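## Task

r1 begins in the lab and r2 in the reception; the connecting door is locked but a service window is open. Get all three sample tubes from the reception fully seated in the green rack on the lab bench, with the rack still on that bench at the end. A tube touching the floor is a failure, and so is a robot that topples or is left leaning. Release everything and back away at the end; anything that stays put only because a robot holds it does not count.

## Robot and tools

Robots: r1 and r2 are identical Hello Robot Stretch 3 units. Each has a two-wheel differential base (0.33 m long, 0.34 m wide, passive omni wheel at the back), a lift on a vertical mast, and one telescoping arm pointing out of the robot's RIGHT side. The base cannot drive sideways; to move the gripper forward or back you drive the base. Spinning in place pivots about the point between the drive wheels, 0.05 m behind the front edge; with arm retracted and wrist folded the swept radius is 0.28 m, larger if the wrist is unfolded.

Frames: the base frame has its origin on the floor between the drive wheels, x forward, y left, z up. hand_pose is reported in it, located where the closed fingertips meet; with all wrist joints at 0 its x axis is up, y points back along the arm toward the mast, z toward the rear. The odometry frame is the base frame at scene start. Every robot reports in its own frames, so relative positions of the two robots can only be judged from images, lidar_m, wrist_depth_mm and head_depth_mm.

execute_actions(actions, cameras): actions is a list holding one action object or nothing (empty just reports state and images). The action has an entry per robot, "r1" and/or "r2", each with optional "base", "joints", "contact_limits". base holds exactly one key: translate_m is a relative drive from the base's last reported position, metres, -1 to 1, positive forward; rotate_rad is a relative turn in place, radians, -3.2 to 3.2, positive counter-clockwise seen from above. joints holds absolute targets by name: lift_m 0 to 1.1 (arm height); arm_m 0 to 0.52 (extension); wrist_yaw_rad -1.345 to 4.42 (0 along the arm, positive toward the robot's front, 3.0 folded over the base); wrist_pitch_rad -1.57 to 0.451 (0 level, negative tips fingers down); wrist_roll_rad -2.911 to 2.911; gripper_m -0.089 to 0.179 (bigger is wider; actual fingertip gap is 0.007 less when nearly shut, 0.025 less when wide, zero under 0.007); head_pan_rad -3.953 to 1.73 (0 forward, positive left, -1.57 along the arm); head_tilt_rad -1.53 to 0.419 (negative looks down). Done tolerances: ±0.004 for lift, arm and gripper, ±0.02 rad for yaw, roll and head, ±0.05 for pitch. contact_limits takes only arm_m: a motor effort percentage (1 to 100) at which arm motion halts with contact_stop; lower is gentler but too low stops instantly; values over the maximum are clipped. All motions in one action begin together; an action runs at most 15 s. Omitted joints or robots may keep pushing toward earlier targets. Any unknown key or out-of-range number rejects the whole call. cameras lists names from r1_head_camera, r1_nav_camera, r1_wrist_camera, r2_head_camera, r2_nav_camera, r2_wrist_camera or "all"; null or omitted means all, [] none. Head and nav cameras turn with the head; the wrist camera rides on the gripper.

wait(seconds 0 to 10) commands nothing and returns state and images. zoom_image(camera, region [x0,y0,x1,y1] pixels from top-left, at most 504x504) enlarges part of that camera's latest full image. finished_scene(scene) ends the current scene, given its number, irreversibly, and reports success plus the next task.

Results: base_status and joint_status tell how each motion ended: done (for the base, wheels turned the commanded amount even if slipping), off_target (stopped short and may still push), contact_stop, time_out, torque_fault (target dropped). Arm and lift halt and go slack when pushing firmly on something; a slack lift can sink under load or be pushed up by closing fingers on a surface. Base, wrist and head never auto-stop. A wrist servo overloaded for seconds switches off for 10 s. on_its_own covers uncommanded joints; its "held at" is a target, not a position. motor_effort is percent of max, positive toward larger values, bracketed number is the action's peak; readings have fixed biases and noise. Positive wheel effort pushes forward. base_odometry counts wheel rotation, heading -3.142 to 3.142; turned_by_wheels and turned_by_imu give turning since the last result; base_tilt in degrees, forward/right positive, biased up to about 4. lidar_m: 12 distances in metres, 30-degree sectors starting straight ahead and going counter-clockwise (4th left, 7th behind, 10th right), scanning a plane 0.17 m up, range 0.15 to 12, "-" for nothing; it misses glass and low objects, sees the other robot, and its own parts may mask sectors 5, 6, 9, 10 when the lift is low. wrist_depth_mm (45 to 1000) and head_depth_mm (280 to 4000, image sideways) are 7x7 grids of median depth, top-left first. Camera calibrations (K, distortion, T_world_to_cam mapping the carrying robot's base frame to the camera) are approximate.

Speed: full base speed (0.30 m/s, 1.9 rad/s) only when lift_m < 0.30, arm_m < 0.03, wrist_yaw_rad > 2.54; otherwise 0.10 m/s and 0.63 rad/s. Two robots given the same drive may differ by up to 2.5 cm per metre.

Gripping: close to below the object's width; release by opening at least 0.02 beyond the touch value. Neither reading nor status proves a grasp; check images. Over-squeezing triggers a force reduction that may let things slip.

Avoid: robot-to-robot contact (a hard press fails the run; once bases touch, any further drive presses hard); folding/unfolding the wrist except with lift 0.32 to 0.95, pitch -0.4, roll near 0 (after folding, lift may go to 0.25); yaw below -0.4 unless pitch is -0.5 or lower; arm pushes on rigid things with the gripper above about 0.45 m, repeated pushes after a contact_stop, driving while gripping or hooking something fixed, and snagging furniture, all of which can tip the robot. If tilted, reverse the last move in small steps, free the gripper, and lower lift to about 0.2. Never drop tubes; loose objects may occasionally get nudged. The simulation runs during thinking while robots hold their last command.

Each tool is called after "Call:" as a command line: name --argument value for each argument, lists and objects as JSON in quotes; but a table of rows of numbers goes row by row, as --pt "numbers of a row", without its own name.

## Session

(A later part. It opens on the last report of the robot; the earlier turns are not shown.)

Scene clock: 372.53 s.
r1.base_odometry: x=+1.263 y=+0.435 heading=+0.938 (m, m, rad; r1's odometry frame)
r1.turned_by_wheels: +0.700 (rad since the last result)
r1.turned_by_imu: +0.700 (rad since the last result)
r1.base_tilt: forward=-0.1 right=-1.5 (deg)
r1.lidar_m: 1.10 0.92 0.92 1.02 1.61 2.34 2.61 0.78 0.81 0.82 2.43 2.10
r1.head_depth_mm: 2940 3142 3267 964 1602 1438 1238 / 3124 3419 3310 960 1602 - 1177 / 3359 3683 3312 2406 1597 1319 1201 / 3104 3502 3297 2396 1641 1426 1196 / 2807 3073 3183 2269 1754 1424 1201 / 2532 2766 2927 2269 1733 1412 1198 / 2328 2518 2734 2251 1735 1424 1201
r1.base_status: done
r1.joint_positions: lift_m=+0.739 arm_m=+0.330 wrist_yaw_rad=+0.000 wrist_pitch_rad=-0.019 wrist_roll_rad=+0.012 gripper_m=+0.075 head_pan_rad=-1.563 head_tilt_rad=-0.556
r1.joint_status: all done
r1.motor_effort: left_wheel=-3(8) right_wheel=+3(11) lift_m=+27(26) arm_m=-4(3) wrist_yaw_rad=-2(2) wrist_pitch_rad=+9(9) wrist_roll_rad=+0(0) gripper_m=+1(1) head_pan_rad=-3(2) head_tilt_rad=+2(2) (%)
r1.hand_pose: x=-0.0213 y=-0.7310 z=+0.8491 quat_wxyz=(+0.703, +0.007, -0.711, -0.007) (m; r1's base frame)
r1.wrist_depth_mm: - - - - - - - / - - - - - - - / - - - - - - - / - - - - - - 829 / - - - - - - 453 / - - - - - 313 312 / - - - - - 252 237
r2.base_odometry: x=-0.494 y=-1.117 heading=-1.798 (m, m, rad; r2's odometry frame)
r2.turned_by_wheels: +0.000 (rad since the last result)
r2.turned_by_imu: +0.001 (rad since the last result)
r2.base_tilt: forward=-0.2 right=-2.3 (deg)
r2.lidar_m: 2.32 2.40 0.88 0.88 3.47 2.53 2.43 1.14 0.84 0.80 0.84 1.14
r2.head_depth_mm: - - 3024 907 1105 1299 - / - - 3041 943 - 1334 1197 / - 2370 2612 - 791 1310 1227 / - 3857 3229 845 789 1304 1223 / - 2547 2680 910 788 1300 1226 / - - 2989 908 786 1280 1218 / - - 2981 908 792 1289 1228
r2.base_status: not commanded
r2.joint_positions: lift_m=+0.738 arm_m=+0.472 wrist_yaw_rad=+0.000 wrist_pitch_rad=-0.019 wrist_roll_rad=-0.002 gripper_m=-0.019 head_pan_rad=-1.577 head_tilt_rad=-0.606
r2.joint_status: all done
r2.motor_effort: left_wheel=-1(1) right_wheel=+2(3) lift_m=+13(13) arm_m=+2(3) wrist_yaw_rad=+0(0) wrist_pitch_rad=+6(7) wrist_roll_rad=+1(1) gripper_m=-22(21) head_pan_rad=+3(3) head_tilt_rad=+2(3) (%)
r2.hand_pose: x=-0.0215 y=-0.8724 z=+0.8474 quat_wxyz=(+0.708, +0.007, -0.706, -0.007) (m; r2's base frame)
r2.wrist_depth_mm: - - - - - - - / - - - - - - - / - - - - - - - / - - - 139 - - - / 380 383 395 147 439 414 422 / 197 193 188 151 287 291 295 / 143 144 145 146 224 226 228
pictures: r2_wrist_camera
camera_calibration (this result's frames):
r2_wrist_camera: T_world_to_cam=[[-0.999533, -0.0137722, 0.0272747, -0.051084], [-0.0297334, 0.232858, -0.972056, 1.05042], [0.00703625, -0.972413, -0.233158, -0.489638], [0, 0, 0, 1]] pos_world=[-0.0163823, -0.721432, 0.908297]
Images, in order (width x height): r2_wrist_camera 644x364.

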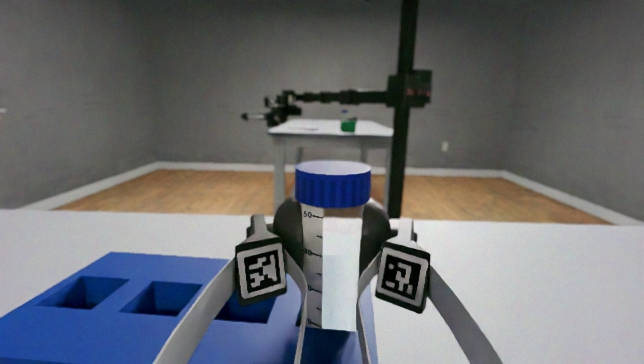

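Call:
execute_actions --actions '[{"r1":{"base":{"translate_m":0.101}},"r2":{"joints":{"gripper_m":0.075}}}]' --cameras '[]'

Call:
execute_actions --actions '[{"r1":{"base":{"rotate_rad":0.6}},"r2":{"joints":{"arm_m":0.38}}}]' --cameras '[]'

Call:
execute_actions --actions '[{"r1":{"base":{"rotate_rad":0.642}},"r2":{"base":{"rotate_rad":-0.649},"joints":{"arm_m":0.3}}}]' --cameras '[]'

Call:
execute_actions --actions '[{"r1":{"base":{"rotate_rad":1.2},"joints":{"lift_m":0.736}},"r2":{"base":{"translate_m":-0.182}}}]' --cameras '["r1_wrist_camera"]'

Call:
execute_actions --actions '[{"r1":{"joints":{"arm_m":0.46}},"r2":{"base":{"rotate_rad":-0.9}}}]' --cameras '["r1_wrist_camera"]'

Scene clock: 383.53 s.
r1.base_odometry: x=+1.323 y=+0.516 heading=+0.938 (m, m, rad; r1's odometry frame)
r1.turned_by_wheels: +0.000 (rad since the last result)
r1.turned_by_imu: -0.001 (rad since the last result)
r1.base_tilt: forward=+0.0 right=-1.6 (deg)
r1.lidar_m: 1.02 0.85 0.85 0.94 1.49 2.42 2.69 0.87 0.84 2.84 2.34 1.95
r1.head_depth_mm: 3000 3242 3368 964 1610 1434 1238 / 3205 3516 3374 2300 1079 - 1183 / 3356 3699 3305 2409 1652 1425 1205 / 3032 3386 3348 2397 1642 1425 1198 / 2750 3011 3114 2276 1769 1421 1193 / 2441 2672 2883 2289 1741 1419 1192 / 2232 2424 2636 2254 1733 1415 1192
r1.base_status: done
r1.joint_positions: lift_m=+0.739 arm_m=+0.330 wrist_yaw_rad=+0.000 wrist_pitch_rad=-0.019 wrist_roll_rad=+0.012 gripper_m=+0.075 head_pan_rad=-1.563 head_tilt_rad=-0.556
r1.joint_status: not commanded
r1.motor_effort: left_wheel=-2(3) right_wheel=+3(8) lift_m=+26(26) arm_m=-4(5) wrist_yaw_rad=-1(1) wrist_pitch_rad=+9(9) wrist_roll_rad=+0(0) gripper_m=+0(0) head_pan_rad=-2(2) head_tilt_rad=+2(3) (%)
r1.hand_pose: x=-0.0213 y=-0.7310 z=+0.8491 quat_wxyz=(+0.703, +0.007, -0.711, -0.007) (m; r1's base frame)
r1.wrist_depth_mm: - - - - - - - / - - - - - - - / - - - - - - - / - - - - - - - / - - - - - - - / - - - - - - 359 / - - - - - - -
r2.base_odometry: x=-0.494 y=-1.117 heading=-1.798 (m, m, rad; r2's odometry frame)
r2.turned_by_wheels: +0.000 (rad since the last result)
r2.turned_by_imu: +0.001 (rad since the last result)
r2.base_tilt: forward=+0.0 right=-2.2 (deg)
r2.lidar_m: 2.32 2.40 0.88 0.88 3.49 2.53 2.44 1.14 0.84 0.81 0.84 1.14
r2.head_depth_mm: - - 3034 904 1101 1293 - / - - 3043 946 - 1330 1201 / - 1702 2662 - 789 1313 1225 / - 3824 3206 828 790 1301 1225 / - 2596 2718 908 785 1296 1221 / - - 3005 907 791 1285 1221 / - - 3038 908 790 1282 1228
r2.base_status: not commanded
r2.joint_positions: lift_m=+0.738 arm_m=+0.472 wrist_yaw_rad=+0.000 wrist_pitch_rad=-0.021 wrist_roll_rad=-0.002 gripper_m=+0.075 head_pan_rad=-1.577 head_tilt_rad=-0.606
r2.joint_status: all done
r2.motor_effort: left_wheel=-1(1) right_wheel=+3(2) lift_m=+13(13) arm_m=+2(2) wrist_yaw_rad=+0(0) wrist_pitch_rad=+6(7) wrist_roll_rad=+1(1) gripper_m=+1(95) head_pan_rad=+3(3) head_tilt_rad=+4(3) (%)
r2.hand_pose: x=-0.0215 y=-0.8724 z=+0.8468 quat_wxyz=(+0.708, +0.008, -0.706, -0.008) (m; r2's base frame)
r2.wrist_depth_mm: - - - - - - - / - - - - - - - / - - - - - - - / - - - 151 - - - / 379 385 424 343 419 407 417 / 196 193 186 153 272 298 294 / 142 143 144 146 223 225 227
pictures: none
No camera images: the call's "cameras" was empty. Leave "cameras" out to get every camera's image.

Scene clock: 385.43 s.
r1.base_odometry: x=+1.323 y=+0.516 heading=+1.538 (m, m, rad; r1's odometry frame)
r1.turned_by_wheels: +0.600 (rad since the last result)
r1.turned_by_imu: +0.600 (rad since the last result)
r1.base_tilt: forward=+0.1 right=-1.6 (deg)
r1.lidar_m: 0.85 0.85 0.99 1.69 2.42 2.81 0.87 0.84 2.71 2.34 1.69 0.98
r1.head_depth_mm: 2203 2463 2821 2338 1771 1428 1235 / 2152 2384 2694 2322 1819 - 1177 / 2069 2294 2611 2387 1642 1426 1199 / 2022 2200 2506 2405 1643 1425 1196 / 1969 2150 2430 2287 1741 1417 1198 / 1911 2096 2332 2263 1741 1421 1192 / 1851 2050 2240 2277 1739 1416 1190
r1.base_status: done
r1.joint_positions: lift_m=+0.739 arm_m=+0.330 wrist_yaw_rad=+0.000 wrist_pitch_rad=-0.019 wrist_roll_rad=+0.012 gripper_m=+0.075 head_pan_rad=-1.563 head_tilt_rad=-0.556
r1.joint_status: not commanded
r1.motor_effort: left_wheel=-1(8) right_wheel=+3(9) lift_m=+27(26) arm_m=-4(4) wrist_yaw_rad=-1(1) wrist_pitch_rad=+9(9) wrist_roll_rad=+0(0) gripper_m=+0(0) head_pan_rad=-3(4) head_tilt_rad=+3(2) (%)
r1.hand_pose: x=-0.0213 y=-0.7310 z=+0.8491 quat_wxyz=(+0.703, +0.007, -0.711, -0.007) (m; r1's base frame)
r1.wrist_depth_mm: - - - - - - - / - - - - - - - / - - - - - - - / - - - - - - - / - - - - - - - / - - - - - - - / - - - - - - -
r2.base_odometry: x=-0.494 y=-1.117 heading=-1.798 (m, m, rad; r2's odometry frame)
r2.turned_by_wheels: +0.000 (rad since the last result)
r2.turned_by_imu: +0.000 (rad since the last result)
r2.base_tilt: forward=-0.2 right=-2.3 (deg)
r2.lidar_m: 2.31 2.40 0.88 0.88 3.48 2.53 2.44 1.14 0.83 0.81 0.84 1.15
r2.head_depth_mm: - - 3026 909 1106 1290 - / - - 3036 946 - - 1223 / - 2437 1881 986 1117 1305 1214 / - 3757 3045 913 1114 1311 1230 / - 2547 2721 909 791 1298 1225 / - - 2974 909 785 1287 1231 / - - 3069 908 789 1284 1222
r2.base_status: not commanded
r2.joint_positions: lift_m=+0.738 arm_m=+0.380 wrist_yaw_rad=+0.000 wrist_pitch_rad=-0.021 wrist_roll_rad=-0.002 gripper_m=+0.075 head_pan_rad=-1.577 head_tilt_rad=-0.606
r2.joint_status: all done
r2.motor_effort: left_wheel=-1(1) right_wheel=+2(3) lift_m=+13(13) arm_m=-3(5) wrist_yaw_rad=+0(0) wrist_pitch_rad=+7(6) wrist_roll_rad=+1(1) gripper_m=+0(0) head_pan_rad=+4(3) head_tilt_rad=+3(2) (%)
r2.hand_pose: x=-0.0215 y=-0.7809 z=+0.8468 quat_wxyz=(+0.708, +0.008, -0.706, -0.008) (m; r2's base frame)
r2.wrist_depth_mm: - - - - - - - / - - - - - - - / - - - - - - - / - - - - - - - / 377 282 280 261 421 410 417 / 275 225 219 213 272 301 295 / 216 217 219 218 223 226 227
pictures: none
No camera images: the call's "cameras" was empty. Leave "cameras" out to get every camera's image.

Scene clock: 387.40 s.
r1.base_odometry: x=+1.323 y=+0.516 heading=+2.180 (m, m, rad; r1's odometry frame)
r1.turned_by_wheels: +0.642 (rad since the last result)
r1.turned_by_imu: +0.642 (rad since the last result)
r1.base_tilt: forward=-0.1 right=-1.6 (deg)
r1.lidar_m: 0.85 1.07 2.16 2.44 0.88 0.87 0.85 2.54 2.34 1.41 0.92 0.85
r1.head_depth_mm: 1879 2039 2237 2331 1767 1431 1232 / 1936 2122 2348 2300 1829 - 1175 / 1985 2207 2480 2397 1650 1424 1209 / 1961 2178 2429 2404 1651 1422 1199 / 1559 1691 1872 2019 1752 1420 1193 / 1295 1391 1498 1628 1680 1416 1197 / 1105 1175 1255 1349 1446 1408 1193
r1.base_status: done
r1.joint_positions: lift_m=+0.739 arm_m=+0.330 wrist_yaw_rad=+0.000 wrist_pitch_rad=-0.019 wrist_roll_rad=+0.012 gripper_m=+0.075 head_pan_rad=-1.563 head_tilt_rad=-0.556
r1.joint_status: not commanded
r1.motor_effort: left_wheel=-2(8) right_wheel=+3(9) lift_m=+27(26) arm_m=-4(4) wrist_yaw_rad=-1(1) wrist_pitch_rad=+9(9) wrist_roll_rad=+0(0) gripper_m=+0(0) head_pan_rad=-2(4) head_tilt_rad=+3(3) (%)
r1.hand_pose: x=-0.0213 y=-0.7310 z=+0.8491 quat_wxyz=(+0.703, +0.007, -0.711, -0.007) (m; r1's base frame)
r1.wrist_depth_mm: 576 733 - - - - - / 585 730 - - - - - / 588 749 - - - - - / 602 772 - - - - - / 629 784 - - - - - / 632 748 - - - - - / 628 899 - - - - -
r2.base_odometry: x=-0.494 y=-1.117 heading=-2.447 (m, m, rad; r2's odometry frame)
r2.turned_by_wheels: -0.649 (rad since the last result)
r2.turned_by_imu: -0.650 (rad since the last result)
r2.base_tilt: forward=+0.0 right=-2.2 (deg)
r2.lidar_m: 1.02 2.16 2.34 2.94 3.51 0.93 2.63 2.43 1.32 0.87 0.81 0.81
r2.head_depth_mm: 1119 1277 1484 1769 1737 1457 - / 1014 1144 1320 1560 - 1417 1216 / 927 1040 1182 1336 - 1441 1231 / 855 955 1063 1176 1405 1433 1227 / 798 882 977 911 1261 1374 1230 / 782 897 1076 906 1126 1313 1217 / - - 3037 913 761 1161 1212
r2.base_status: done
r2.joint_positions: lift_m=+0.738 arm_m=+0.300 wrist_yaw_rad=+0.000 wrist_pitch_rad=-0.021 wrist_roll_rad=-0.002 gripper_m=+0.075 head_pan_rad=-1.577 head_tilt_rad=-0.606
r2.joint_status: all done
r2.motor_effort: left_wheel=+2(6) right_wheel=-1(8) lift_m=+14(13) arm_m=-3(3) wrist_yaw_rad=+0(0) wrist_pitch_rad=+6(6) wrist_roll_rad=+1(1) gripper_m=-1(0) head_pan_rad=+3(3) head_tilt_rad=+2(2) (%)
r2.hand_pose: x=-0.0215 y=-0.7009 z=+0.8468 quat_wxyz=(+0.708, +0.008, -0.706, -0.008) (m; r2's base frame)
r2.wrist_depth_mm: - - 357 431 523 678 912 / - - 371 444 558 715 - / - - 393 458 579 767 - / - 623 405 479 596 817 - / 382 385 423 498 600 872 - / 276 280 266 519 625 - - / 217 218 220 550 709 949 -
pictures: none
No camera images: the call's "cameras" was empty. Leave "cameras" out to get every camera's image.

Scene clock: 390.57 s.
r1.base_odometry: x=+1.323 y=+0.516 heading=-2.903 (m, m, rad; r1's odometry frame)
r1.turned_by_wheels: +1.200 (rad since the last result)
r1.turned_by_imu: +1.201 (rad since the last result)
r1.base_tilt: forward=+0.0 right=-1.5 (deg)
r1.lidar_m: 2.42 2.52 0.87 0.96 0.85 2.41 2.34 1.18 0.87 0.85 0.88 1.23
r1.head_depth_mm: - - 3335 969 1126 1328 1236 / - - 3320 968 819 - 1177 / - - 3121 959 1178 1319 1196 / - 2776 3079 956 1181 1316 1193 / - 3095 3065 953 1125 1302 1194 / - - 3248 949 1125 1315 1190 / - - 3026 944 1126 1309 1191
r1.base_status: done
r1.joint_positions: lift_m=+0.736 arm_m=+0.330 wrist_yaw_rad=+0.000 wrist_pitch_rad=-0.019 wrist_roll_rad=+0.012 gripper_m=+0.075 head_pan_rad=-1.563 head_tilt_rad=-0.556
r1.joint_status: all done
r1.motor_effort: left_wheel=-2(8) right_wheel=+3(9) lift_m=+27(28) arm_m=-4(4) wrist_yaw_rad=-1(0) wrist_pitch_rad=+9(9) wrist_roll_rad=+0(0) gripper_m=+0(1) head_pan_rad=-3(3) head_tilt_rad=+2(2) (%)
r1.hand_pose: x=-0.0213 y=-0.7310 z=+0.8461 quat_wxyz=(+0.703, +0.007, -0.711, -0.007) (m; r1's base frame)
r1.wrist_depth_mm: - - - - - - - / - - - - - - - / - - - - - - - / - 578 627 574 - - - / 357 369 383 309 300 401 454 / 262 266 263 282 287 303 308 / 211 211 217 221 224 231 235
r2.base_odometry: x=-0.354 y=-1.000 heading=-2.447 (m, m, rad; r2's odometry frame)
r2.turned_by_wheels: +0.000 (rad since the last result)
r2.turned_by_imu: +0.001 (rad since the last result)
r2.base_tilt: forward=-0.2 right=-2.2 (deg)
r2.lidar_m: 1.16 2.46 2.49 0.83 0.99 0.77 2.51 2.29 1.45 0.99 0.92 0.93
r2.head_depth_mm: 1248 1435 1653 2003 1737 1458 - / 1158 1309 1476 1711 - 1405 1218 / 1063 1189 1351 1538 - 1443 1218 / 987 1083 1225 1353 1599 1444 1223 / 913 1004 1124 1262 1448 1434 1221 / 849 927 1028 1128 1304 1403 1221 / 797 870 957 913 1177 1324 1226
r2.base_status: done
r2.joint_positions: lift_m=+0.738 arm_m=+0.300 wrist_yaw_rad=+0.000 wrist_pitch_rad=-0.021 wrist_roll_rad=-0.002 gripper_m=+0.075 head_pan_rad=-1.577 head_tilt_rad=-0.606
r2.joint_status: not commanded
r2.motor_effort: left_wheel=+2(4) right_wheel=-3(6) lift_m=+14(13) arm_m=-3(3) wrist_yaw_rad=+0(0) wrist_pitch_rad=+6(6) wrist_roll_rad=+1(1) gripper_m=+0(0) head_pan_rad=+3(3) head_tilt_rad=+3(2) (%)
r2.hand_pose: x=-0.0215 y=-0.7009 z=+0.8468 quat_wxyz=(+0.708, +0.008, -0.706, -0.008) (m; r2's base frame)
r2.wrist_depth_mm: 358 404 468 557 672 832 - / 373 414 483 576 705 892 - / 391 426 495 595 739 940 - / 396 437 514 620 770 - - / 397 448 507 643 763 - - / 407 455 573 660 805 - - / 418 475 561 697 881 - -
pictures: r1_wrist_camera
camera_calibration (this result's frames):
r1_wrist_camera: T_world_to_cam=[[-0.99935, -0.0130216, 0.0336144, -0.0610508], [-0.035612, 0.21196, -0.976629, 1.00731], [0.00559238, -0.977192, -0.212286, -0.369845], [0, 0, 0, 1]] pos_world=[-0.0230703, -0.575715, 0.907312]
Images, in order (width x height): r1_wrist_camera 644x364.

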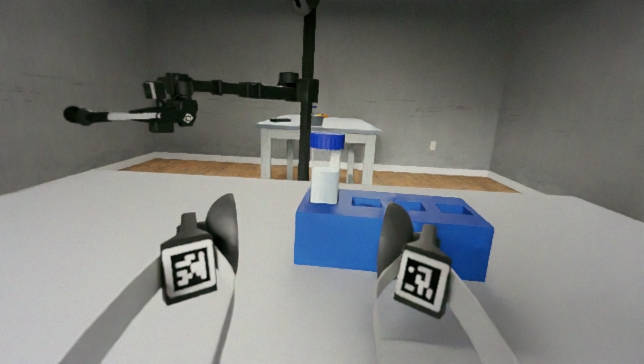

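Scene clock: 392.93 s.
r1.base_odometry: x=+1.323 y=+0.516 heading=-2.903 (m, m, rad; r1's odometry frame)
r1.turned_by_wheels: +0.000 (rad since the last result)
r1.turned_by_imu: +0.000 (rad since the last result)
r1.base_tilt: forward=+0.1 right=-1.6 (deg)
r1.lidar_m: 2.42 2.52 0.87 0.96 0.84 2.42 2.35 1.18 0.87 0.85 0.88 1.23
r1.head_depth_mm: - - 3367 970 1128 1322 1261 / - - 3345 966 818 - - / - - 3104 1000 1143 1321 1201 / - 2452 3086 - 1124 1319 1206 / - 3114 3072 953 1129 1315 1196 / - - 3246 950 1130 1309 1192 / - - 3231 945 1120 1311 1195
r1.base_status: not commanded
r1.joint_positions: lift_m=+0.736 arm_m=+0.460 wrist_yaw_rad=+0.000 wrist_pitch_rad=-0.019 wrist_roll_rad=+0.012 gripper_m=+0.075 head_pan_rad=-1.563 head_tilt_rad=-0.556
r1.joint_status: all done
r1.motor_effort: left_wheel=-2(2) right_wheel=+3(3) lift_m=+27(27) arm_m=+3(0) wrist_yaw_rad=-1(1) wrist_pitch_rad=+9(9) wrist_roll_rad=+0(0) gripper_m=+1(1) head_pan_rad=-2(3) head_tilt_rad=+3(2) (%)
r1.hand_pose: x=-0.0213 y=-0.8604 z=+0.8461 quat_wxyz=(+0.703, +0.007, -0.711, -0.007) (m; r1's base frame)
r1.wrist_depth_mm: - - - - - - - / - - - - - - - / - - - - - - - / - - - - - - - / 353 375 382 219 449 425 450 / 261 264 265 183 186 195 305 / 210 210 214 182 178 171 169
r2.base_odometry: x=-0.354 y=-1.000 heading=+2.936 (m, m, rad; r2's odometry frame)
r2.turned_by_wheels: -0.900 (rad since the last result)
r2.turned_by_imu: -0.901 (rad since the last result)
r2.base_tilt: forward=-0.1 right=-2.3 (deg)
r2.lidar_m: 0.92 0.96 1.32 2.46 2.58 0.83 0.80 0.77 2.37 2.29 1.27 0.94
r2.head_depth_mm: 1979 2205 2468 2222 1743 1452 - / 1952 2176 2440 2217 - 1403 1214 / 1951 2188 2423 2353 - 1441 1231 / 1982 2194 2487 2357 1695 1434 1221 / 1966 2192 2445 2199 1748 1442 1223 / 1966 2183 2488 2172 1749 1434 1233 / 1952 2176 2442 2200 1748 1432 1217
r2.base_status: done
r2.joint_positions: lift_m=+0.738 arm_m=+0.300 wrist_yaw_rad=+0.000 wrist_pitch_rad=-0.021 wrist_roll_rad=-0.002 gripper_m=+0.075 head_pan_rad=-1.577 head_tilt_rad=-0.606
r2.joint_status: not commanded
r2.motor_effort: left_wheel=+2(5) right_wheel=-2(7) lift_m=+13(14) arm_m=-3(3) wrist_yaw_rad=+0(0) wrist_pitch_rad=+6(6) wrist_roll_rad=+1(1) gripper_m=+0(0) head_pan_rad=+3(3) head_tilt_rad=+3(2) (%)
r2.hand_pose: x=-0.0215 y=-0.7009 z=+0.8468 quat_wxyz=(+0.708, +0.008, -0.706, -0.008) (m; r2's base frame)
r2.wrist_depth_mm: - - - - - - - / - - - - - - - / - - - - - - - / - - - - - - - / - - - - - - - / - - - - - - - / - - - - - - -
pictures: r1_wrist_camera
camera_calibration (this result's frames):
r1_wrist_camera: T_world_to_cam=[[-0.99935, -0.0130216, 0.0336146, -0.0627362], [-0.0356122, 0.21196, -0.976629, 1.03475], [0.00559228, -0.977192, -0.212286, -0.496313], [0, 0, 0, 1]] pos_world=[-0.0230703, -0.705135, 0.907312]
Images, in order (width x height): r1_wrist_camera 644x364.

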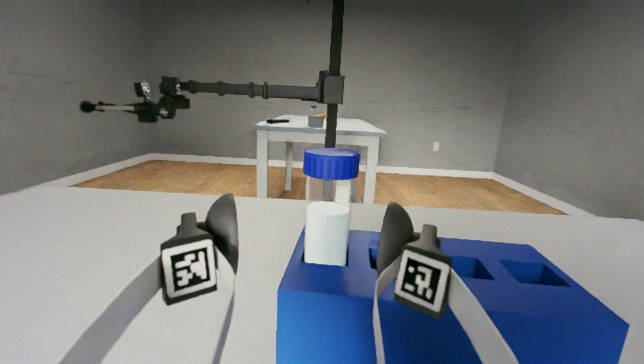

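Call:
execute_actions --actions '[{"r1":{"base":{"rotate_rad":-0.012},"joints":{"arm_m":0.508}},"r2":{"base":{"rotate_rad":-0.8},"joints":{"arm_m":0.38}}}]' --cameras '["r1_wrist_camera"]'

Call:
execute_actions --actions '[{"r1":{"joints":{"gripper_m":-0.02}},"r2":{"base":{"rotate_rad":-0.793},"joints":{"arm_m":0.42}}}]' --cameras '["r1_wrist_camera","r2_wrist_camera"]'

Call:
execute_actions --actions '[{"r1":{"joints":{"lift_m":0.805}},"r2":{"joints":{"arm_m":0.502,"lift_m":0.735}}}]' --cameras '["r1_wrist_camera","r2_wrist_camera"]'

Scene clock: 403.40 s.
r1.base_odometry: x=+1.323 y=+0.516 heading=-2.916 (m, m, rad; r1's odometry frame)
r1.turned_by_wheels: -0.012 (rad since the last result)
r1.turned_by_imu: -0.013 (rad since the last result)
r1.base_tilt: forward=+0.0 right=-1.7 (deg)
r1.lidar_m: 2.41 2.52 0.87 1.00 0.85 2.43 2.34 1.19 0.88 0.85 0.88 1.21
r1.head_depth_mm: - - 3333 967 1131 1330 1234 / - - 3322 967 821 - 1175 / - - 3125 - 1123 1324 1198 / - 2457 3207 845 1126 1314 1199 / - 3111 3063 953 1121 1313 1200 / - - 3258 950 1120 1312 1190 / - - 3250 943 1117 1308 1191
r1.base_status: done
r1.joint_positions: lift_m=+0.736 arm_m=+0.508 wrist_yaw_rad=+0.000 wrist_pitch_rad=-0.019 wrist_roll_rad=+0.012 gripper_m=+0.075 head_pan_rad=-1.563 head_tilt_rad=-0.556
r1.joint_status: all done
r1.motor_effort: left_wheel=-1(4) right_wheel=+3(6) lift_m=+26(28) arm_m=+3(7) wrist_yaw_rad=-1(2) wrist_pitch_rad=+9(9) wrist_roll_rad=+0(0) gripper_m=+0(1) head_pan_rad=-3(2) head_tilt_rad=+2(2) (%)
r1.hand_pose: x=-0.0213 y=-0.9084 z=+0.8461 quat_wxyz=(+0.703, +0.007, -0.711, -0.007) (m; r1's base frame)
r1.wrist_depth_mm: - - - - - - - / - - - - - - - / - - - - - - - / - - - 164 - - - / 355 371 386 340 454 425 446 / 262 266 260 165 189 194 309 / 210 211 201 143 146 149 153
r2.base_odometry: x=-0.354 y=-1.000 heading=+2.136 (m, m, rad; r2's odometry frame)
r2.turned_by_wheels: -0.800 (rad since the last result)
r2.turned_by_imu: -0.800 (rad since the last result)
r2.base_tilt: forward=-0.1 right=-2.2 (deg)
r2.lidar_m: 1.06 0.92 0.91 1.07 1.86 2.46 2.86 0.83 0.77 2.68 2.29 1.80
r2.head_depth_mm: 3182 3475 3033 2210 1003 1369 - / 3445 3764 3046 2309 - 1406 1225 / 3213 3590 2944 2384 1684 1444 1215 / 2905 3195 2991 - 1702 1436 1227 / 2657 2889 2983 2215 1751 1431 1224 / 2414 2610 2781 2217 1744 1443 1225 / 2215 2399 2614 2193 1732 1432 1213
r2.base_status: done
r2.joint_positions: lift_m=+0.738 arm_m=+0.380 wrist_yaw_rad=+0.000 wrist_pitch_rad=-0.021 wrist_roll_rad=-0.002 gripper_m=+0.075 head_pan_rad=-1.577 head_tilt_rad=-0.606
r2.joint_status: all done
r2.motor_effort: left_wheel=+2(6) right_wheel=-1(9) lift_m=+13(12) arm_m=+2(4) wrist_yaw_rad=+0(0) wrist_pitch_rad=+6(6) wrist_roll_rad=+1(1) gripper_m=+0(0) head_pan_rad=+4(3) head_tilt_rad=+3(2) (%)
r2.hand_pose: x=-0.0214 y=-0.7803 z=+0.8468 quat_wxyz=(+0.708, +0.008, -0.706, -0.008) (m; r2's base frame)
r2.wrist_depth_mm: - - - - - - - / - - - - - - - / - - - - - - - / - - - - - - - / - - - - - - - / - - - - - - - / - - - - - - -
pictures: r1_wrist_camera
camera_calibration (this result's frames):
r1_wrist_camera: T_world_to_cam=[[-0.99935, -0.0130211, 0.0336144, -0.0633606], [-0.0356119, 0.21196, -0.976629, 1.04492], [0.00559184, -0.977192, -0.212286, -0.543212], [0, 0, 0, 1]] pos_world=[-0.0230703, -0.753128, 0.907312]
Images, in order (width x height): r1_wrist_camera 644x364.

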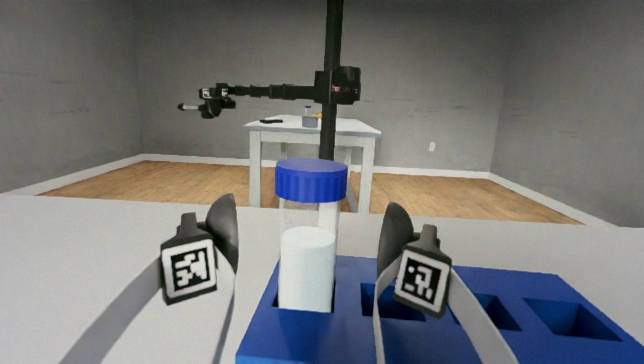

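Scene clock: 405.60 s.
r1.base_odometry: x=+1.323 y=+0.516 heading=-2.916 (m, m, rad; r1's odometry frame)
r1.turned_by_wheels: +0.000 (rad since the last result)
r1.turned_by_imu: +0.000 (rad since the last result)
r1.base_tilt: forward=-0.1 right=-1.6 (deg)
r1.lidar_m: 2.42 2.52 0.87 1.00 0.85 2.42 2.34 1.19 0.88 0.84 0.88 1.21
r1.head_depth_mm: - - 3345 969 1137 1320 1237 / - - 3337 966 820 - 1173 / - - 3098 - 1128 1328 1203 / - 2424 3116 849 1133 1314 1199 / - 3103 3091 949 1125 1324 1190 / - - 3253 950 1118 1312 1192 / - - 3230 943 1118 1311 1192
r1.base_status: not commanded
r1.joint_positions: lift_m=+0.736 arm_m=+0.508 wrist_yaw_rad=+0.000 wrist_pitch_rad=-0.019 wrist_roll_rad=+0.012 gripper_m=-0.019 head_pan_rad=-1.563 head_tilt_rad=-0.556
r1.joint_status: all done
r1.motor_effort: left_wheel=-1(1) right_wheel=+2(2) lift_m=+26(27) arm_m=+3(4) wrist_yaw_rad=-1(1) wrist_pitch_rad=+9(9) wrist_roll_rad=+0(0) gripper_m=-22(100) head_pan_rad=-2(2) head_tilt_rad=+2(2) (%)
r1.hand_pose: x=-0.0213 y=-0.9084 z=+0.8461 quat_wxyz=(+0.703, +0.007, -0.711, -0.007) (m; r1's base frame)
r1.wrist_depth_mm: - - - - - - - / - - - 988 - - - / - - - - - - - / - - - 160 - - - / 353 365 401 170 419 427 441 / 261 267 247 163 190 194 305 / 207 209 203 142 145 149 153
r2.base_odometry: x=-0.354 y=-1.000 heading=+1.343 (m, m, rad; r2's odometry frame)
r2.turned_by_wheels: -0.793 (rad since the last result)
r2.turned_by_imu: -0.794 (rad since the last result)
r2.base_tilt: forward=-0.2 right=-2.2 (deg)
r2.lidar_m: 2.29 1.31 0.95 0.92 0.95 1.29 2.46 2.55 0.82 1.43 0.77 2.39
r2.head_depth_mm: 2962 3295 1307 926 1086 1368 - / 2945 3181 1244 942 - 1410 1200 / 2972 1961 1234 - 1724 1428 1234 / 2917 1899 1232 - 1756 1443 1220 / 2950 1957 1225 908 1735 1443 1217 / 2922 3096 1241 903 1680 1273 1228 / 2872 3199 3000 941 1651 1452 1221
r2.base_status: done
r2.joint_positions: lift_m=+0.738 arm_m=+0.420 wrist_yaw_rad=+0.000 wrist_pitch_rad=-0.021 wrist_roll_rad=-0.002 gripper_m=+0.075 head_pan_rad=-1.577 head_tilt_rad=-0.606
r2.joint_status: all done
r2.motor_effort: left_wheel=+2(5) right_wheel=-2(9) lift_m=+13(13) arm_m=+2(2) wrist_yaw_rad=+0(1) wrist_pitch_rad=+6(6) wrist_roll_rad=+1(1) gripper_m=+1(0) head_pan_rad=+3(3) head_tilt_rad=+3(3) (%)
r2.hand_pose: x=-0.0214 y=-0.8204 z=+0.8468 quat_wxyz=(+0.708, +0.008, -0.706, -0.008) (m; r2's base frame)
r2.wrist_depth_mm: - - - - - - - / - - - - - - - / - - - - - - - / - - 630 581 668 688 - / 374 354 415 265 263 404 412 / 272 274 263 188 203 296 289 / 212 214 216 145 144 214 224
pictures: r1_wrist_camera, r2_wrist_camera
camera_calibration (this result's frames):
r1_wrist_camera: T_world_to_cam=[[-0.99935, -0.0130247, 0.0336144, -0.063363], [-0.0356127, 0.21196, -0.976629, 1.04492], [0.00559541, -0.977191, -0.212286, -0.543212], [0, 0, 0, 1]] pos_world=[-0.02307, -0.753129, 0.907312]
r2_wrist_camera: T_world_to_cam=[[-0.999531, -0.0139876, 0.0272431, -0.0504616], [-0.029769, 0.235022, -0.971534, 1.03907], [0.00718672, -0.971889, -0.235328, -0.43687], [0, 0, 0, 1]] pos_world=[-0.0163662, -0.6695, 0.90806]
Images, in order (width x height): r1_wrist_camera 644x364, r2_wrist_camera 644x364.

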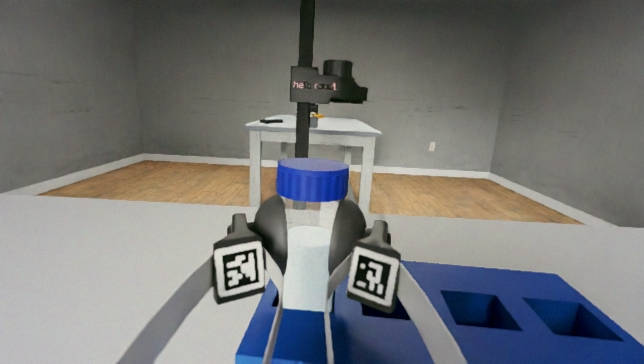

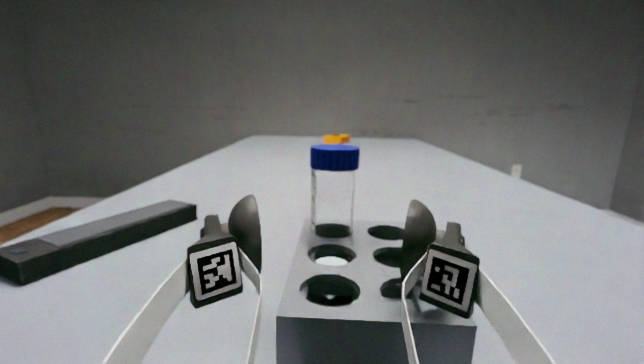

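Scene clock: 407.40 s.
r1.base_odometry: x=+1.323 y=+0.516 heading=-2.916 (m, m, rad; r1's odometry frame)
r1.turned_by_wheels: +0.000 (rad since the last result)
r1.turned_by_imu: +0.000 (rad since the last result)
r1.base_tilt: forward=-0.1 right=-1.5 (deg)
r1.lidar_m: 2.42 2.52 0.87 1.00 0.85 2.42 2.34 1.19 0.88 0.85 0.88 1.22
r1.head_depth_mm: - - 3318 970 1135 - - / - - 3355 1010 - 1322 1186 / - - 3266 882 1127 1322 1205 / - 2417 3518 916 1123 1315 1198 / - 3127 3094 951 1118 1308 1196 / - - 3244 950 1118 1313 1197 / - - 3223 945 1115 1311 1196
r1.base_status: not commanded
r1.joint_positions: lift_m=+0.805 arm_m=+0.508 wrist_yaw_rad=+0.000 wrist_pitch_rad=-0.020 wrist_roll_rad=+0.012 gripper_m=-0.019 head_pan_rad=-1.563 head_tilt_rad=-0.556
r1.joint_status: all done
r1.motor_effort: left_wheel=-1(2) right_wheel=+2(2) lift_m=+41(42) arm_m=+4(3) wrist_yaw_rad=-1(1) wrist_pitch_rad=+9(9) wrist_roll_rad=+0(0) gripper_m=-21(22) head_pan_rad=-3(2) head_tilt_rad=+2(2) (%)
r1.hand_pose: x=-0.0213 y=-0.9084 z=+0.9143 quat_wxyz=(+0.703, +0.007, -0.711, -0.007) (m; r1's base frame)
r1.wrist_depth_mm: - - - - - - - / - - - - - - - / - - - - - - - / - - - 160 - - - / - - - 170 - - - / 386 392 364 162 425 431 451 / 300 309 312 175 323 334 343
r2.base_odometry: x=-0.354 y=-1.000 heading=+1.343 (m, m, rad; r2's odometry frame)
r2.turned_by_wheels: +0.000 (rad since the last result)
r2.turned_by_imu: +0.000 (rad since the last result)
r2.base_tilt: forward=+0.0 right=-2.2 (deg)
r2.lidar_m: 2.28 1.31 0.95 0.92 0.95 1.30 2.46 2.55 0.83 1.43 0.77 2.39
r2.head_depth_mm: 2984 3244 1302 927 1101 1364 - / 2923 3180 1225 942 - - 1200 / 2983 1949 1269 - 1740 1431 1217 / 2905 1896 1298 908 1751 1440 1221 / 2888 1955 1240 907 1732 1452 1220 / 2919 3112 1238 900 1711 1287 1227 / 2894 3182 3036 942 1655 1450 1211
r2.base_status: not commanded
r2.joint_positions: lift_m=+0.736 arm_m=+0.502 wrist_yaw_rad=+0.000 wrist_pitch_rad=-0.021 wrist_roll_rad=-0.002 gripper_m=+0.075 head_pan_rad=-1.577 head_tilt_rad=-0.606
r2.joint_status: all done
r2.motor_effort: left_wheel=+2(2) right_wheel=-1(1) lift_m=+12(9) arm_m=+2(2) wrist_yaw_rad=+0(0) wrist_pitch_rad=+6(6) wrist_roll_rad=+1(1) gripper_m=+0(1) head_pan_rad=+4(3) head_tilt_rad=+3(3) (%)
r2.hand_pose: x=-0.0214 y=-0.9023 z=+0.8449 quat_wxyz=(+0.708, +0.008, -0.706, -0.008) (m; r2's base frame)
r2.wrist_depth_mm: - - - - - - - / - - - - - - - / - - - - - - - / - - 620 140 653 667 - / 386 343 409 384 401 398 406 / 253 269 257 178 176 291 288 / 209 211 213 141 141 200 221
pictures: r1_wrist_camera, r2_wrist_camera
camera_calibration (this result's frames):
r1_wrist_camera: T_world_to_cam=[[-0.99935, -0.0130573, 0.033602, -0.0656724], [-0.035613, 0.212929, -0.976418, 1.11217], [0.00559456, -0.97698, -0.213256, -0.527638], [0, 0, 0, 1]] pos_world=[-0.02307, -0.753163, 0.975631]
r2_wrist_camera: T_world_to_cam=[[-0.999531, -0.0139878, 0.0272431, -0.0515543], [-0.029769, 0.235022, -0.971534, 1.05641], [0.00718687, -0.971889, -0.235328, -0.517011], [0, 0, 0, 1]] pos_world=[-0.0163661, -0.751478, 0.906075]
Images, in order (width x height): r1_wrist_camera 644x364, r2_wrist_camera 644x364.

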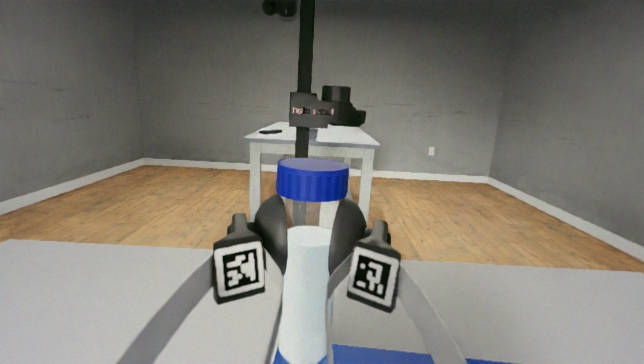

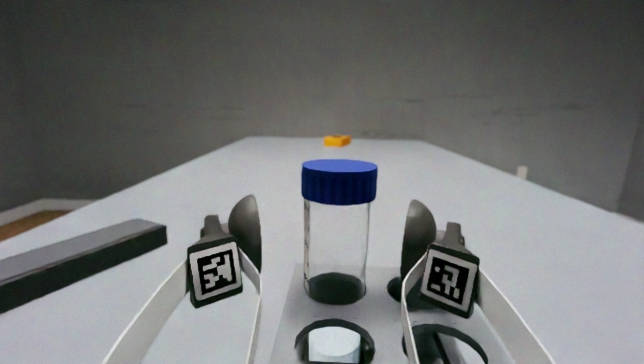

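Call:
execute_actions --actions '[{"r1":{"joints":{"arm_m":0.42}},"r2":{"base":{"translate_m":-0.003},"joints":{"gripper_m":-0.02}}}]' --cameras '[]'

Call:
execute_actions --actions '[{"r1":{"base":{"rotate_rad":-0.637},"joints":{"arm_m":0.38}},"r2":{"joints":{"lift_m":0.81}}}]' --cameras '["r2_wrist_camera","r1_wrist_camera"]'

Scene clock: 415.33 s.
r1.base_odometry: x=+1.323 y=+0.516 heading=-2.916 (m, m, rad; r1's odometry frame)
r1.turned_by_wheels: +0.000 (rad since the last result)
r1.turned_by_imu: -0.001 (rad since the last result)
r1.base_tilt: forward=-0.1 right=-1.5 (deg)
r1.lidar_m: 2.41 2.52 0.87 1.00 0.85 2.42 2.34 1.19 0.88 0.85 0.88 1.21
r1.head_depth_mm: - - 3334 966 1131 - - / - - 3330 1009 - 1320 1180 / - - 3174 - 1130 1316 1201 / - 2436 3278 879 1128 1324 1196 / - 3109 3081 954 1126 1315 1195 / - - 3262 948 1121 1315 1192 / - - 3230 951 1119 1309 1195
r1.base_status: not commanded
r1.joint_positions: lift_m=+0.805 arm_m=+0.420 wrist_yaw_rad=+0.000 wrist_pitch_rad=-0.020 wrist_roll_rad=+0.012 gripper_m=-0.019 head_pan_rad=-1.563 head_tilt_rad=-0.556
r1.joint_status: all done
r1.motor_effort: left_wheel=-1(2) right_wheel=+2(2) lift_m=+41(41) arm_m=-4(0) wrist_yaw_rad=-1(2) wrist_pitch_rad=+9(9) wrist_roll_rad=+0(0) gripper_m=-22(22) head_pan_rad=-3(2) head_tilt_rad=+2(2) (%)
r1.hand_pose: x=-0.0213 y=-0.8210 z=+0.9142 quat_wxyz=(+0.703, +0.007, -0.711, -0.007) (m; r1's base frame)
r1.wrist_depth_mm: - - - - - - - / - - - - - - - / - - - - - - - / - - - 159 - - - / 519 539 - 171 - - - / 385 397 366 162 433 437 457 / 301 308 318 174 248 307 342
r2.base_odometry: x=-0.355 y=-1.003 heading=+1.343 (m, m, rad; r2's odometry frame)
r2.turned_by_wheels: +0.000 (rad since the last result)
r2.turned_by_imu: +0.001 (rad since the last result)
r2.base_tilt: forward=-0.1 right=-2.2 (deg)
r2.lidar_m: 2.29 1.31 0.95 0.92 0.95 1.29 2.46 2.54 0.82 1.42 0.77 2.39
r2.head_depth_mm: 2956 3267 1312 927 1094 1383 - / 2952 3223 1237 941 - - 1201 / 2900 1961 1273 - 1742 1448 1228 / 2932 1913 1298 910 1734 1437 1225 / 2931 1958 1241 903 1744 1432 1227 / 2910 3117 1233 905 1687 1266 1225 / 2926 3238 3044 903 1598 1433 1229
r2.base_status: done
r2.joint_positions: lift_m=+0.736 arm_m=+0.502 wrist_yaw_rad=+0.000 wrist_pitch_rad=-0.021 wrist_roll_rad=-0.002 gripper_m=-0.019 head_pan_rad=-1.577 head_tilt_rad=-0.606
r2.joint_status: all done
r2.motor_effort: left_wheel=+2(3) right_wheel=-3(8) lift_m=+13(13) arm_m=+3(2) wrist_yaw_rad=+0(0) wrist_pitch_rad=+6(6) wrist_roll_rad=+1(1) gripper_m=-21(99) head_pan_rad=+3(3) head_tilt_rad=+3(2) (%)
r2.hand_pose: x=-0.0214 y=-0.9023 z=+0.8449 quat_wxyz=(+0.708, +0.008, -0.706, -0.008) (m; r2's base frame)
r2.wrist_depth_mm: - - - - - - - / - - - - - - - / - - - - - - - / - - 627 137 653 674 - / 368 342 379 390 428 395 405 / 253 269 265 177 166 282 284 / 209 211 212 148 141 220 221
pictures: none
No camera images: the call's "cameras" was empty. Leave "cameras" out to get every camera's image.

Scene clock: 417.30 s.
r1.base_odometry: x=+1.323 y=+0.516 heading=+2.731 (m, m, rad; r1's odometry frame)
r1.turned_by_wheels: -0.637 (rad since the last result)
r1.turned_by_imu: -0.638 (rad since the last result)
r1.base_tilt: forward=-0.2 right=-1.4 (deg)
r1.lidar_m: 1.09 2.38 2.45 0.87 1.71 0.85 2.51 2.34 1.35 0.91 0.85 0.86
r1.head_depth_mm: 1118 1291 1523 1839 1768 - - / 1020 1156 1338 1583 - 1407 1183 / 935 1053 1191 - 1609 1418 1202 / 862 962 1066 - 1449 1415 1201 / 806 893 1003 954 1283 1381 1195 / 887 - 3083 947 1157 1312 1197 / - - 3217 943 805 1197 1189
r1.base_status: done
r1.joint_positions: lift_m=+0.805 arm_m=+0.380 wrist_yaw_rad=+0.000 wrist_pitch_rad=-0.020 wrist_roll_rad=+0.012 gripper_m=-0.019 head_pan_rad=-1.563 head_tilt_rad=-0.556
r1.joint_status: all done
r1.motor_effort: left_wheel=+2(8) right_wheel=-1(7) lift_m=+41(42) arm_m=-4(9) wrist_yaw_rad=-1(1) wrist_pitch_rad=+9(9) wrist_roll_rad=+0(0) gripper_m=-21(22) head_pan_rad=-3(3) head_tilt_rad=+2(2) (%)
r1.hand_pose: x=-0.0213 y=-0.7810 z=+0.9142 quat_wxyz=(+0.703, +0.007, -0.711, -0.007) (m; r1's base frame)
r1.wrist_depth_mm: - - 339 411 500 649 947 / - - 354 426 527 698 979 / - - 366 451 559 728 - / - - 380 160 594 814 - / 520 521 379 171 646 873 - / 381 391 434 162 728 960 - / 301 306 331 175 682 - -
r2.base_odometry: x=-0.355 y=-1.003 heading=+1.343 (m, m, rad; r2's odometry frame)
r2.turned_by_wheels: +0.000 (rad since the last result)
r2.turned_by_imu: +0.000 (rad since the last result)
r2.base_tilt: forward=+0.0 right=-2.2 (deg)
r2.lidar_m: 2.29 1.31 0.95 0.92 0.95 1.29 2.45 2.54 0.83 1.42 0.77 2.39
r2.head_depth_mm: 2983 3298 1301 925 1011 - - / 2931 3173 1272 - 1695 1406 1214 / 2902 1917 1368 906 1734 1428 1220 / 2939 1889 1380 904 1735 1440 1227 / 2865 1943 1235 910 1743 1437 1232 / 2905 3114 1238 900 1683 1275 1217 / 2915 3228 3076 905 1590 1435 1223
r2.base_status: not commanded
r2.joint_positions: lift_m=+0.809 arm_m=+0.502 wrist_yaw_rad=+0.000 wrist_pitch_rad=-0.021 wrist_roll_rad=-0.002 gripper_m=-0.019 head_pan_rad=-1.577 head_tilt_rad=-0.606
r2.joint_status: all done
r2.motor_effort: left_wheel=+2(2) right_wheel=-2(2) lift_m=+41(47) arm_m=+2(2) wrist_yaw_rad=+0(0) wrist_pitch_rad=+7(6) wrist_roll_rad=+1(1) gripper_m=-21(21) head_pan_rad=+4(3) head_tilt_rad=+3(2) (%)
r2.hand_pose: x=-0.0214 y=-0.9023 z=+0.9184 quat_wxyz=(+0.708, +0.008, -0.706, -0.008) (m; r2's base frame)
r2.wrist_depth_mm: - - - - - - - / - - - - - - - / - - - - - - - / - - 912 137 - - - / - 560 568 578 634 601 - / 426 403 403 392 416 422 428 / 287 308 318 235 325 326 329
pictures: r1_wrist_camera, r2_wrist_camera
camera_calibration (this result's frames):
r1_wrist_camera: T_world_to_cam=[[-0.99935, -0.0130583, 0.0336022, -0.0640094], [-0.0356138, 0.212982, -0.976407, 1.08506], [0.00559355, -0.976969, -0.213309, -0.403097], [0, 0, 0, 1]] pos_world=[-0.0230701, -0.625747, 0.975625]
r2_wrist_camera: T_world_to_cam=[[-0.999531, -0.0139894, 0.0272431, -0.0535601], [-0.0297694, 0.235022, -0.971534, 1.1279], [0.00718843, -0.971889, -0.235328, -0.499695], [0, 0, 0, 1]] pos_world=[-0.016366, -0.75148, 0.979664]
Images, in order (width x height): r1_wrist_camera 644x364, r2_wrist_camera 644x364.

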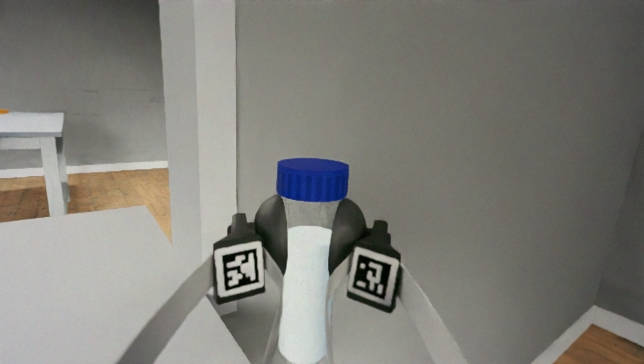

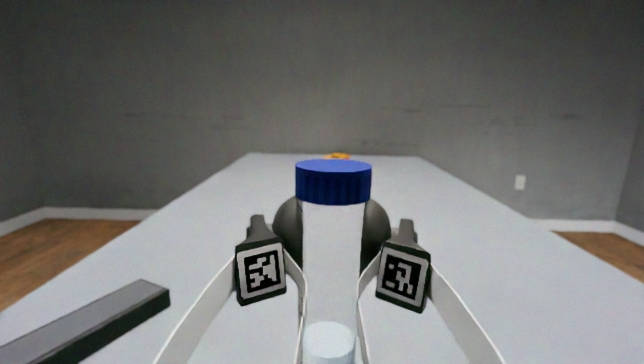

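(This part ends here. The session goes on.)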